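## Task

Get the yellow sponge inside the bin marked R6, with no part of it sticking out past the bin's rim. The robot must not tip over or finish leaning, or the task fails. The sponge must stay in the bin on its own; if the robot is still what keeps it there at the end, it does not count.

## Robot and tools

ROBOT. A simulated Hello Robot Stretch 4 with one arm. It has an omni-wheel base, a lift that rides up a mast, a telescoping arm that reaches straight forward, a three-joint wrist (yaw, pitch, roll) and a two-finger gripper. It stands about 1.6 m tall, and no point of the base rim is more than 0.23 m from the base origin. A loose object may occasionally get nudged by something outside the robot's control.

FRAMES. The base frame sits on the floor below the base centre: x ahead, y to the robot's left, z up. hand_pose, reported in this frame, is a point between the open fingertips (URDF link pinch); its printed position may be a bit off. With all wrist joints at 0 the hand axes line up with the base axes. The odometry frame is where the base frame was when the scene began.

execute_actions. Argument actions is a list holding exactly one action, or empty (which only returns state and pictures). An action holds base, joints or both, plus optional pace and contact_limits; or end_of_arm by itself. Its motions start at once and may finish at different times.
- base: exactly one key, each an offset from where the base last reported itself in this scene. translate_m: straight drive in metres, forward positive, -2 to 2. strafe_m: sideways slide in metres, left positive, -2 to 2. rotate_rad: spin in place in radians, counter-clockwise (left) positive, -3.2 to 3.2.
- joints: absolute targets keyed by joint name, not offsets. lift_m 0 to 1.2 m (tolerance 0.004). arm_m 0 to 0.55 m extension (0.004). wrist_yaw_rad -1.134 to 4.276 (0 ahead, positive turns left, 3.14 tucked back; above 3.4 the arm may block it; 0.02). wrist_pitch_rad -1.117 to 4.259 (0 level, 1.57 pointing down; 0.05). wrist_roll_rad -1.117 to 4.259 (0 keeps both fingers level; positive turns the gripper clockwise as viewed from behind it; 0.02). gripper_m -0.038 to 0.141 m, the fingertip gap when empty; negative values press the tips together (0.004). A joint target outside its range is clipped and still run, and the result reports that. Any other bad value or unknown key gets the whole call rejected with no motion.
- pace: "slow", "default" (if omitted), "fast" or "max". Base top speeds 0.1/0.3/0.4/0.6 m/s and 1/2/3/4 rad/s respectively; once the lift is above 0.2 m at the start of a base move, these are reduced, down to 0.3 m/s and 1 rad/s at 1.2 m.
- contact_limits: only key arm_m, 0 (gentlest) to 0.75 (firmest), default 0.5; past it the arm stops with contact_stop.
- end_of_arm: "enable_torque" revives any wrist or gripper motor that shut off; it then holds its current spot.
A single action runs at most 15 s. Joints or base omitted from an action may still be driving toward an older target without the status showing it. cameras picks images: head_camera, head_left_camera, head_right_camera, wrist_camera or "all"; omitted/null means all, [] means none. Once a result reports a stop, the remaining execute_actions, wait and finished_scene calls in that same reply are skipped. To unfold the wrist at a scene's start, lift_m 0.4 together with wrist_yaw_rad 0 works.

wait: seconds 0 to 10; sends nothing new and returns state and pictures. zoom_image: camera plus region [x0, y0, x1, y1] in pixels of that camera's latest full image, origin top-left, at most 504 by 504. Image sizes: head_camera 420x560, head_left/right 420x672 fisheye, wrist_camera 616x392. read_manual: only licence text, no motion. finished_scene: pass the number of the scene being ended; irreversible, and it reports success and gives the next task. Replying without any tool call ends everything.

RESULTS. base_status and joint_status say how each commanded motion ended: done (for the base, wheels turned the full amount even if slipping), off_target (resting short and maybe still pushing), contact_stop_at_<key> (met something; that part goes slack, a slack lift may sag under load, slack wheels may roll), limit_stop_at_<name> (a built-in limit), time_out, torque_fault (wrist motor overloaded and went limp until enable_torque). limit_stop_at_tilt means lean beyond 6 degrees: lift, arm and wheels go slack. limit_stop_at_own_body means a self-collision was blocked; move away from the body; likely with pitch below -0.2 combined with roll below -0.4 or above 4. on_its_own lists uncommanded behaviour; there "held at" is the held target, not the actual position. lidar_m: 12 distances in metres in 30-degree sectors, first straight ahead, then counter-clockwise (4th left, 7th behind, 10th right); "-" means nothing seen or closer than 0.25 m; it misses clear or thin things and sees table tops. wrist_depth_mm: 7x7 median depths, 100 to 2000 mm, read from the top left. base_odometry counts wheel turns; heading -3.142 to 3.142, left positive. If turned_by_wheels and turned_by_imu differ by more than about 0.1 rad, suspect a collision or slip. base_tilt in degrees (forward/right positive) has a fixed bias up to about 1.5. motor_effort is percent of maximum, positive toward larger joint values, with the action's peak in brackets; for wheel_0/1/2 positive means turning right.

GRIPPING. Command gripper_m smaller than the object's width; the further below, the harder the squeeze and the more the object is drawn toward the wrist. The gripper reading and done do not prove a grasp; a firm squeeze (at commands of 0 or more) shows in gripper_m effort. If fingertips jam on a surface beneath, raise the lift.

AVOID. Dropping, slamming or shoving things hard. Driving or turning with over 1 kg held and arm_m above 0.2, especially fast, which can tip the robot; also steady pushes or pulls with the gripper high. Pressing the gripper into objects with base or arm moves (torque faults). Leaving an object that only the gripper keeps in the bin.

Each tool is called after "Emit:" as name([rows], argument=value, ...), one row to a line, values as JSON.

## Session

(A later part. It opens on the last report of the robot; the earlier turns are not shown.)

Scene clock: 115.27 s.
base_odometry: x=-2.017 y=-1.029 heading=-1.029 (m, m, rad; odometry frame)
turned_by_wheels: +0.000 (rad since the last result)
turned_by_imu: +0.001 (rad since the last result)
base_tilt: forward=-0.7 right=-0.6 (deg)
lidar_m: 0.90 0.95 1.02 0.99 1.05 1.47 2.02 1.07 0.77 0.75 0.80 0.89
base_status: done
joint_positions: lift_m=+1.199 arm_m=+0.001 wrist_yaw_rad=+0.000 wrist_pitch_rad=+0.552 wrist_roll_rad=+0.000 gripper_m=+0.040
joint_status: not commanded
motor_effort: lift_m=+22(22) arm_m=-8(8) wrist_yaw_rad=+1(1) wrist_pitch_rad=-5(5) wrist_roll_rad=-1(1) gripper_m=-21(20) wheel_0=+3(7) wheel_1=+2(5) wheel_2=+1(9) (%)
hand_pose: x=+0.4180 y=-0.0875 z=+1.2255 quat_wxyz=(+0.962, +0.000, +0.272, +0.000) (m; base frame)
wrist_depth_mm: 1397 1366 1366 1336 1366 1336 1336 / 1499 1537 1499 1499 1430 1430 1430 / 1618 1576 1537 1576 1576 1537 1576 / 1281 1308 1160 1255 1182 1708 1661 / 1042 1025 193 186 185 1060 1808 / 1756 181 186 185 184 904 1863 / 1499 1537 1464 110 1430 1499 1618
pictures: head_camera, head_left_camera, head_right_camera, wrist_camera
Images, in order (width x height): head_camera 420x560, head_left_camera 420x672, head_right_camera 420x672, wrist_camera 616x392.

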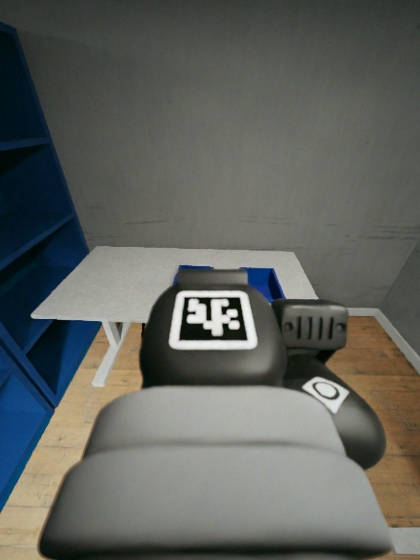

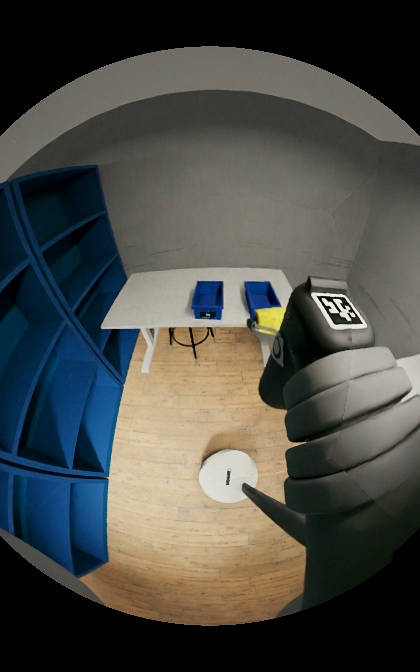

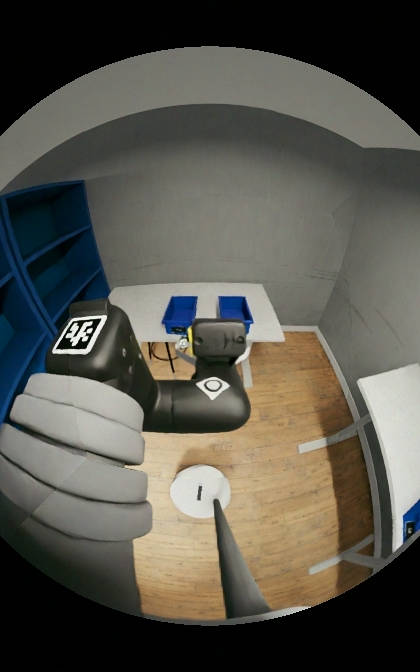

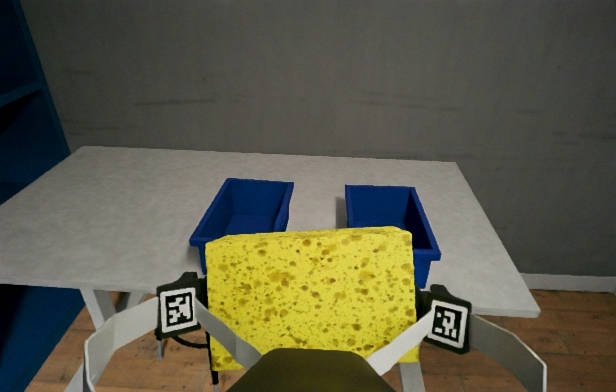

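Lower table.

Emit:
execute_actions([
  {"base":{"translate_m":0.25},"joints":{"lift_m":1.1,"wrist_pitch_rad":0.9},"pace":"max"},
], cameras=["wrist_camera","head_camera"])

Scene clock: 118.53 s.
base_odometry: x=-1.888 y=-1.243 heading=-1.029 (m, m, rad; odometry frame)
turned_by_wheels: +0.000 (rad since the last result)
turned_by_imu: +0.001 (rad since the last result)
base_tilt: forward=-0.7 right=-0.7 (deg)
lidar_m: 0.64 0.68 1.00 0.96 1.03 1.46 2.28 1.07 0.80 0.74 1.62 0.66
base_status: done
joint_positions: lift_m=+1.100 arm_m=+0.001 wrist_yaw_rad=+0.000 wrist_pitch_rad=+0.901 wrist_roll_rad=+0.000 gripper_m=+0.040
joint_status: all done
motor_effort: lift_m=+18(20) arm_m=-8(8) wrist_yaw_rad=+0(0) wrist_pitch_rad=-4(4) wrist_roll_rad=-1(2) gripper_m=-21(18) wheel_0=+1(6) wheel_1=+1(6) wheel_2=+0(9) (%)
hand_pose: x=+0.3513 y=-0.0875 z=+1.0521 quat_wxyz=(+0.900, +0.000, +0.436, +0.000) (m; base frame)
wrist_depth_mm: 1078 1060 1078 1060 1078 1078 1205 / 917 917 831 878 820 878 1336 / 778 759 661 788 778 741 842 / 732 715 707 707 683 683 707 / 1430 1464 193 186 185 1397 1464 / 1281 181 186 185 184 1308 1336 / 1205 1182 1160 110 1182 1182 1205
pictures: head_camera, wrist_camera
Images, in order (width x height): head_camera 420x560, wrist_camera 616x392.

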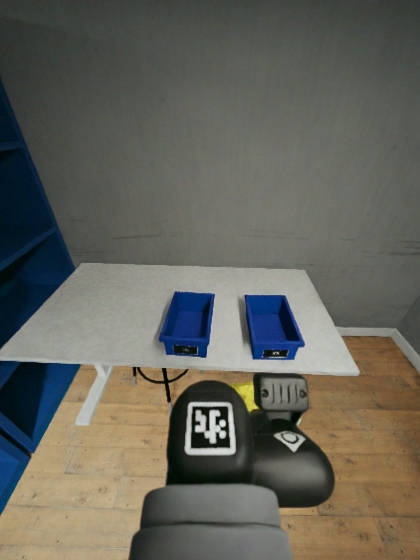

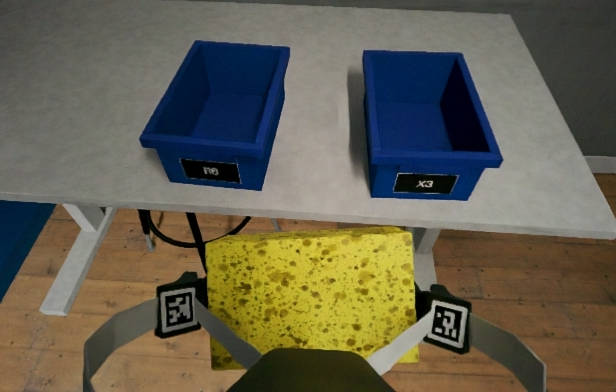

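Emit:
zoom_image(camera="wrist_camera", region=[160,140,280,200])

Emit:
execute_actions([
  {"base":{"strafe_m":0.17},"joints":{"wrist_pitch_rad":0.7,"wrist_roll_rad":0,"arm_m":0.1},"pace":"max"},
], cameras=["wrist_camera","head_camera"])

Region (160, 140, 280, 200) of wrist_camera's 616x392 image, scaled by 4.200.

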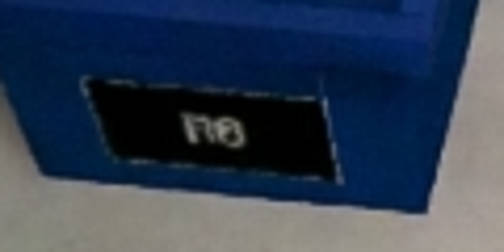

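Scene clock: 121.20 s.
base_odometry: x=-1.742 y=-1.155 heading=-1.029 (m, m, rad; odometry frame)
turned_by_wheels: +0.000 (rad since the last result)
turned_by_imu: +0.000 (rad since the last result)
base_tilt: forward=-0.8 right=-0.7 (deg)
lidar_m: 0.64 0.69 0.83 0.81 0.87 1.22 2.27 1.34 0.98 0.92 0.90 0.67
base_status: done
joint_positions: lift_m=+1.100 arm_m=+0.098 wrist_yaw_rad=+0.000 wrist_pitch_rad=+0.702 wrist_roll_rad=+0.000 gripper_m=+0.040
joint_status: all done
motor_effort: lift_m=+18(18) arm_m=+9(14) wrist_yaw_rad=-1(1) wrist_pitch_rad=-4(7) wrist_roll_rad=-1(1) gripper_m=-21(20) wheel_0=+3(11) wheel_1=-1(8) wheel_2=+0(1) (%)
hand_pose: x=+0.4897 y=-0.0874 z=+1.0921 quat_wxyz=(+0.939, +0.000, +0.344, +0.000) (m; base frame)
wrist_depth_mm: 1138 1118 1118 1098 1078 1078 1078 / 1205 1205 1205 1205 1182 1160 1160 / 1042 1042 1060 1078 1078 1060 1138 / 866 878 866 809 842 778 768 / 741 732 192 186 185 723 691 / 640 181 186 185 183 574 585 / 1281 1281 854 110 591 591 597
pictures: head_camera, wrist_camera
Images, in order (width x height): head_camera 420x560, wrist_camera 616x392.

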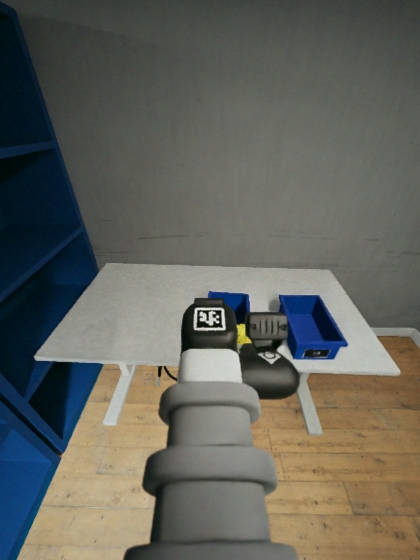

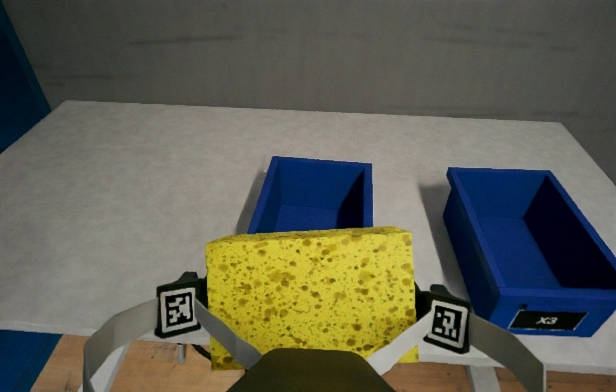

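Emit:
execute_actions([
  {"joints":{"lift_m":0.9,"wrist_pitch_rad":0.75},"pace":"max"},
], cameras=["wrist_camera"])

Scene clock: 123.77 s.
base_odometry: x=-1.742 y=-1.155 heading=-1.029 (m, m, rad; odometry frame)
turned_by_wheels: +0.000 (rad since the last result)
turned_by_imu: +0.000 (rad since the last result)
base_tilt: forward=-0.8 right=-0.6 (deg)
lidar_m: 0.64 0.68 0.83 0.80 0.84 1.18 2.26 1.35 0.97 0.93 0.89 0.67
base_status: not commanded
joint_positions: lift_m=+0.900 arm_m=+0.098 wrist_yaw_rad=+0.000 wrist_pitch_rad=+0.752 wrist_roll_rad=+0.000 gripper_m=+0.040
joint_status: all done
motor_effort: lift_m=+18(20) arm_m=+8(9) wrist_yaw_rad=+0(1) wrist_pitch_rad=-4(3) wrist_roll_rad=-1(2) gripper_m=-21(21) wheel_0=+2(2) wheel_1=-1(1) wheel_2=+0(0) (%)
hand_pose: x=+0.4801 y=-0.0874 z=+0.8813 quat_wxyz=(+0.930, +0.000, +0.367, +0.000) (m; base frame)
wrist_depth_mm: 976 976 991 991 1008 1008 1025 / 750 759 723 661 699 640 621 / 621 609 574 430 585 580 462 / 517 517 512 480 512 530 455 / 1281 1229 192 185 185 484 473 / 1138 181 186 185 183 1160 1281 / 1060 1042 1025 110 1025 1025 1098
pictures: wrist_camera
Images, in order (width x height): wrist_camera 616x392.

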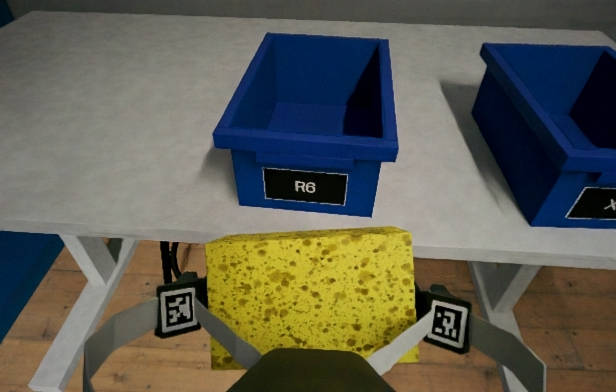

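Emit:
execute_actions([
  {"joints":{"lift_m":1.05,"wrist_pitch_rad":1.5,"wrist_roll_rad":1.57},"pace":"max"},
], cameras=[])

Emit:
execute_actions([
  {"base":{"translate_m":0.3},"joints":{"arm_m":0.35,"lift_m":1.0},"pace":"fast"},
], cameras=["wrist_camera","head_right_camera"])

Scene clock: 127.10 s.
base_odometry: x=-1.742 y=-1.155 heading=-1.029 (m, m, rad; odometry frame)
turned_by_wheels: +0.000 (rad since the last result)
turned_by_imu: +0.000 (rad since the last result)
base_tilt: forward=-0.7 right=-0.7 (deg)
lidar_m: 0.65 0.79 0.81 0.80 0.87 1.21 2.23 1.33 0.97 0.93 0.89 0.68
base_status: not commanded
joint_positions: lift_m=+1.050 arm_m=+0.099 wrist_yaw_rad=+0.000 wrist_pitch_rad=+1.500 wrist_roll_rad=+1.570 gripper_m=+0.040
joint_status: all done
motor_effort: lift_m=+23(27) arm_m=+9(9) wrist_yaw_rad=+0(0) wrist_pitch_rad=+1(5) wrist_roll_rad=+0(5) gripper_m=-19(20) wheel_0=+2(2) wheel_1=-1(1) wheel_2=+0(0) (%)
hand_pose: x=+0.2898 y=-0.0874 z=+0.9402 quat_wxyz=(+0.518, +0.517, +0.482, -0.482) (m; base frame)
wrist_depth_mm: 484 1205 1205 1182 1160 1160 1118 / 484 1229 1205 1205 1205 1160 1138 / 496 1205 1182 1205 1182 1138 1138 / 1098 1255 1182 1182 1118 946 1118 / 1229 1205 192 185 185 917 1098 / 842 181 186 185 184 917 1118 / 976 1182 1205 110 1138 1138 1138
pictures: none
No camera images: the call's "cameras" was empty. Leave "cameras" out to get every camera's image.

Scene clock: 129.43 s.
base_odometry: x=-1.587 y=-1.412 heading=-1.029 (m, m, rad; odometry frame)
turned_by_wheels: +0.000 (rad since the last result)
turned_by_imu: +0.001 (rad since the last result)
base_tilt: forward=-0.7 right=-0.6 (deg)
lidar_m: 0.35 0.37 0.56 0.80 0.82 1.22 2.58 1.37 0.96 0.96 0.50 0.35
base_status: done
joint_positions: lift_m=+1.000 arm_m=+0.348 wrist_yaw_rad=+0.000 wrist_pitch_rad=+1.500 wrist_roll_rad=+1.570 gripper_m=+0.040
joint_status: all done
motor_effort: lift_m=+17(22) arm_m=+9(10) wrist_yaw_rad=-2(0) wrist_pitch_rad=+1(1) wrist_roll_rad=+0(0) gripper_m=-17(20) wheel_0=+2(8) wheel_1=+2(5) wheel_2=+0(9) (%)
hand_pose: x=+0.5398 y=-0.0874 z=+0.8907 quat_wxyz=(+0.518, +0.517, +0.482, -0.482) (m; base frame)
wrist_depth_mm: 424 415 407 399 392 387 1060 / 421 413 407 399 394 389 1060 / 421 322 343 322 387 384 1078 / 418 334 397 394 389 304 866 / 424 322 193 186 184 317 866 / 421 181 186 185 183 265 878 / 415 287 282 110 298 267 1060
pictures: head_right_camera, wrist_camera
Images, in order (width x height): head_right_camera 420x672, wrist_camera 616x392.

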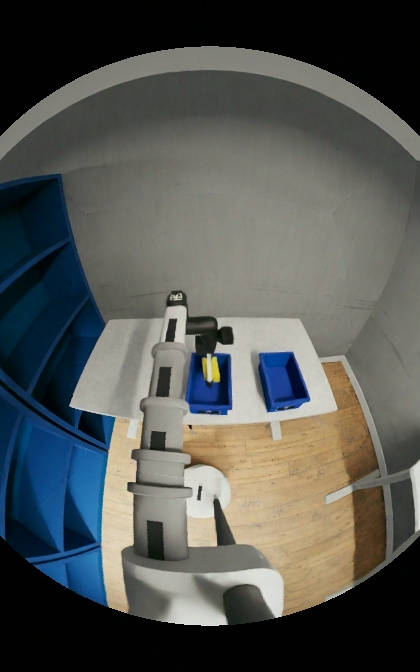

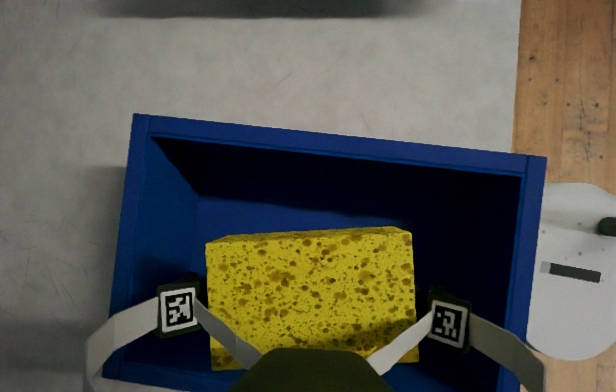

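Emit:
execute_actions([
  {"joints":{"lift_m":0.862,"arm_m":0.338}},
], cameras=[])

Emit:
execute_actions([
  {"joints":{"gripper_m":0.12}},
], cameras=["wrist_camera"])

Emit:
execute_actions([
  {"joints":{"lift_m":1.03},"pace":"fast"},
], cameras=["wrist_camera"])

Scene clock: 132.83 s.
base_odometry: x=-1.587 y=-1.412 heading=-1.029 (m, m, rad; odometry frame)
turned_by_wheels: +0.000 (rad since the last result)
turned_by_imu: +0.000 (rad since the last result)
base_tilt: forward=-0.7 right=-0.6 (deg)
lidar_m: 0.35 0.38 0.53 0.78 0.84 1.19 2.57 1.34 0.97 0.95 0.47 0.36
base_status: not commanded
joint_positions: lift_m=+0.862 arm_m=+0.340 wrist_yaw_rad=+0.000 wrist_pitch_rad=+1.500 wrist_roll_rad=+1.570 gripper_m=+0.040
joint_status: all done
motor_effort: lift_m=+17(15) arm_m=-9(10) wrist_yaw_rad=-2(0) wrist_pitch_rad=+0(0) wrist_roll_rad=+0(1) gripper_m=-17(18) wheel_0=+2(2) wheel_1=+2(2) wheel_2=+0(0) (%)
hand_pose: x=+0.5309 y=-0.0874 z=+0.7527 quat_wxyz=(+0.518, +0.517, +0.482, -0.482) (m; base frame)
wrist_depth_mm: 274 271 265 262 257 253 248 / 148 144 142 140 137 251 249 / 197 251 253 207 176 151 140 / 202 265 260 258 252 248 208 / 206 263 191 185 185 247 202 / 211 181 187 185 183 240 196 / 216 262 259 110 249 234 185
pictures: none
No camera images: the call's "cameras" was empty. Leave "cameras" out to get every camera's image.

Scene clock: 134.53 s.
base_odometry: x=-1.587 y=-1.412 heading=-1.029 (m, m, rad; odometry frame)
turned_by_wheels: +0.000 (rad since the last result)
turned_by_imu: +0.000 (rad since the last result)
base_tilt: forward=-0.7 right=-0.7 (deg)
lidar_m: 0.32 0.37 0.52 0.80 0.85 1.19 2.57 1.35 0.97 0.96 0.49 0.38
base_status: not commanded
joint_positions: lift_m=+0.862 arm_m=+0.340 wrist_yaw_rad=+0.000 wrist_pitch_rad=+1.500 wrist_roll_rad=+1.570 gripper_m=+0.120
joint_status: all done
motor_effort: lift_m=+17(16) arm_m=-9(9) wrist_yaw_rad=-2(1) wrist_pitch_rad=+0(0) wrist_roll_rad=+0(1) gripper_m=-2(16) wheel_0=+1(2) wheel_1=+2(3) wheel_2=+0(0) (%)
hand_pose: x=+0.5309 y=-0.0874 z=+0.7527 quat_wxyz=(+0.518, +0.517, +0.482, -0.482) (m; base frame)
wrist_depth_mm: 274 271 265 260 256 253 250 / 148 145 142 140 138 250 247 / 196 252 252 206 175 152 140 / 202 266 260 256 252 248 209 / 206 264 259 211 209 248 202 / 211 263 213 210 208 227 197 / 216 262 258 110 249 233 190
pictures: wrist_camera
Images, in order (width x height): wrist_camera 616x392.

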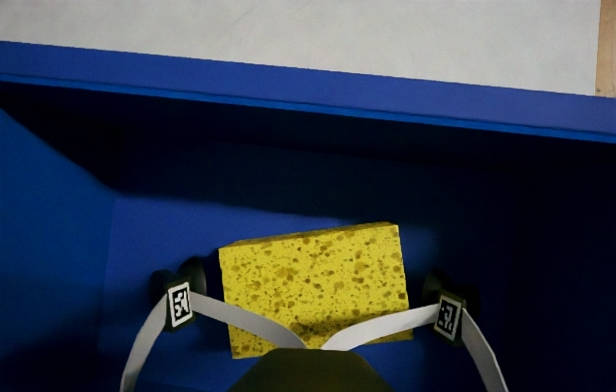

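Scene clock: 135.97 s.
base_odometry: x=-1.587 y=-1.412 heading=-1.029 (m, m, rad; odometry frame)
turned_by_wheels: +0.000 (rad since the last result)
turned_by_imu: +0.000 (rad since the last result)
base_tilt: forward=-0.7 right=-0.6 (deg)
lidar_m: 0.34 0.35 0.53 0.78 0.86 1.21 2.56 1.37 0.99 0.97 0.47 0.36
base_status: not commanded
joint_positions: lift_m=+1.030 arm_m=+0.340 wrist_yaw_rad=+0.000 wrist_pitch_rad=+1.500 wrist_roll_rad=+1.570 gripper_m=+0.120
joint_status: all done
motor_effort: lift_m=+23(25) arm_m=-9(9) wrist_yaw_rad=-2(2) wrist_pitch_rad=+1(0) wrist_roll_rad=-1(1) gripper_m=-1(1) wheel_0=+1(2) wheel_1=+2(3) wheel_2=+0(0) (%)
hand_pose: x=+0.5309 y=-0.0874 z=+0.9202 quat_wxyz=(+0.518, +0.517, +0.482, -0.482) (m; base frame)
wrist_depth_mm: 455 449 436 433 424 418 1098 / 449 442 439 430 421 421 1098 / 449 445 373 392 418 418 1138 / 449 442 433 424 418 332 904 / 452 366 433 377 415 353 904 / 452 319 362 421 415 296 904 / 449 439 327 110 345 315 1098
pictures: wrist_camera
Images, in order (width x height): wrist_camera 616x392.

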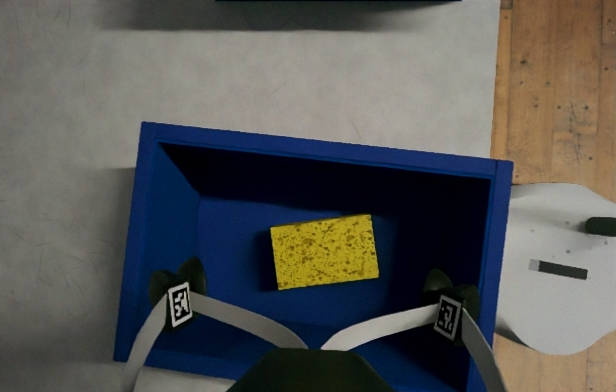

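Emit:
finished_scene(scene=1)

The scene is finished: the task was done.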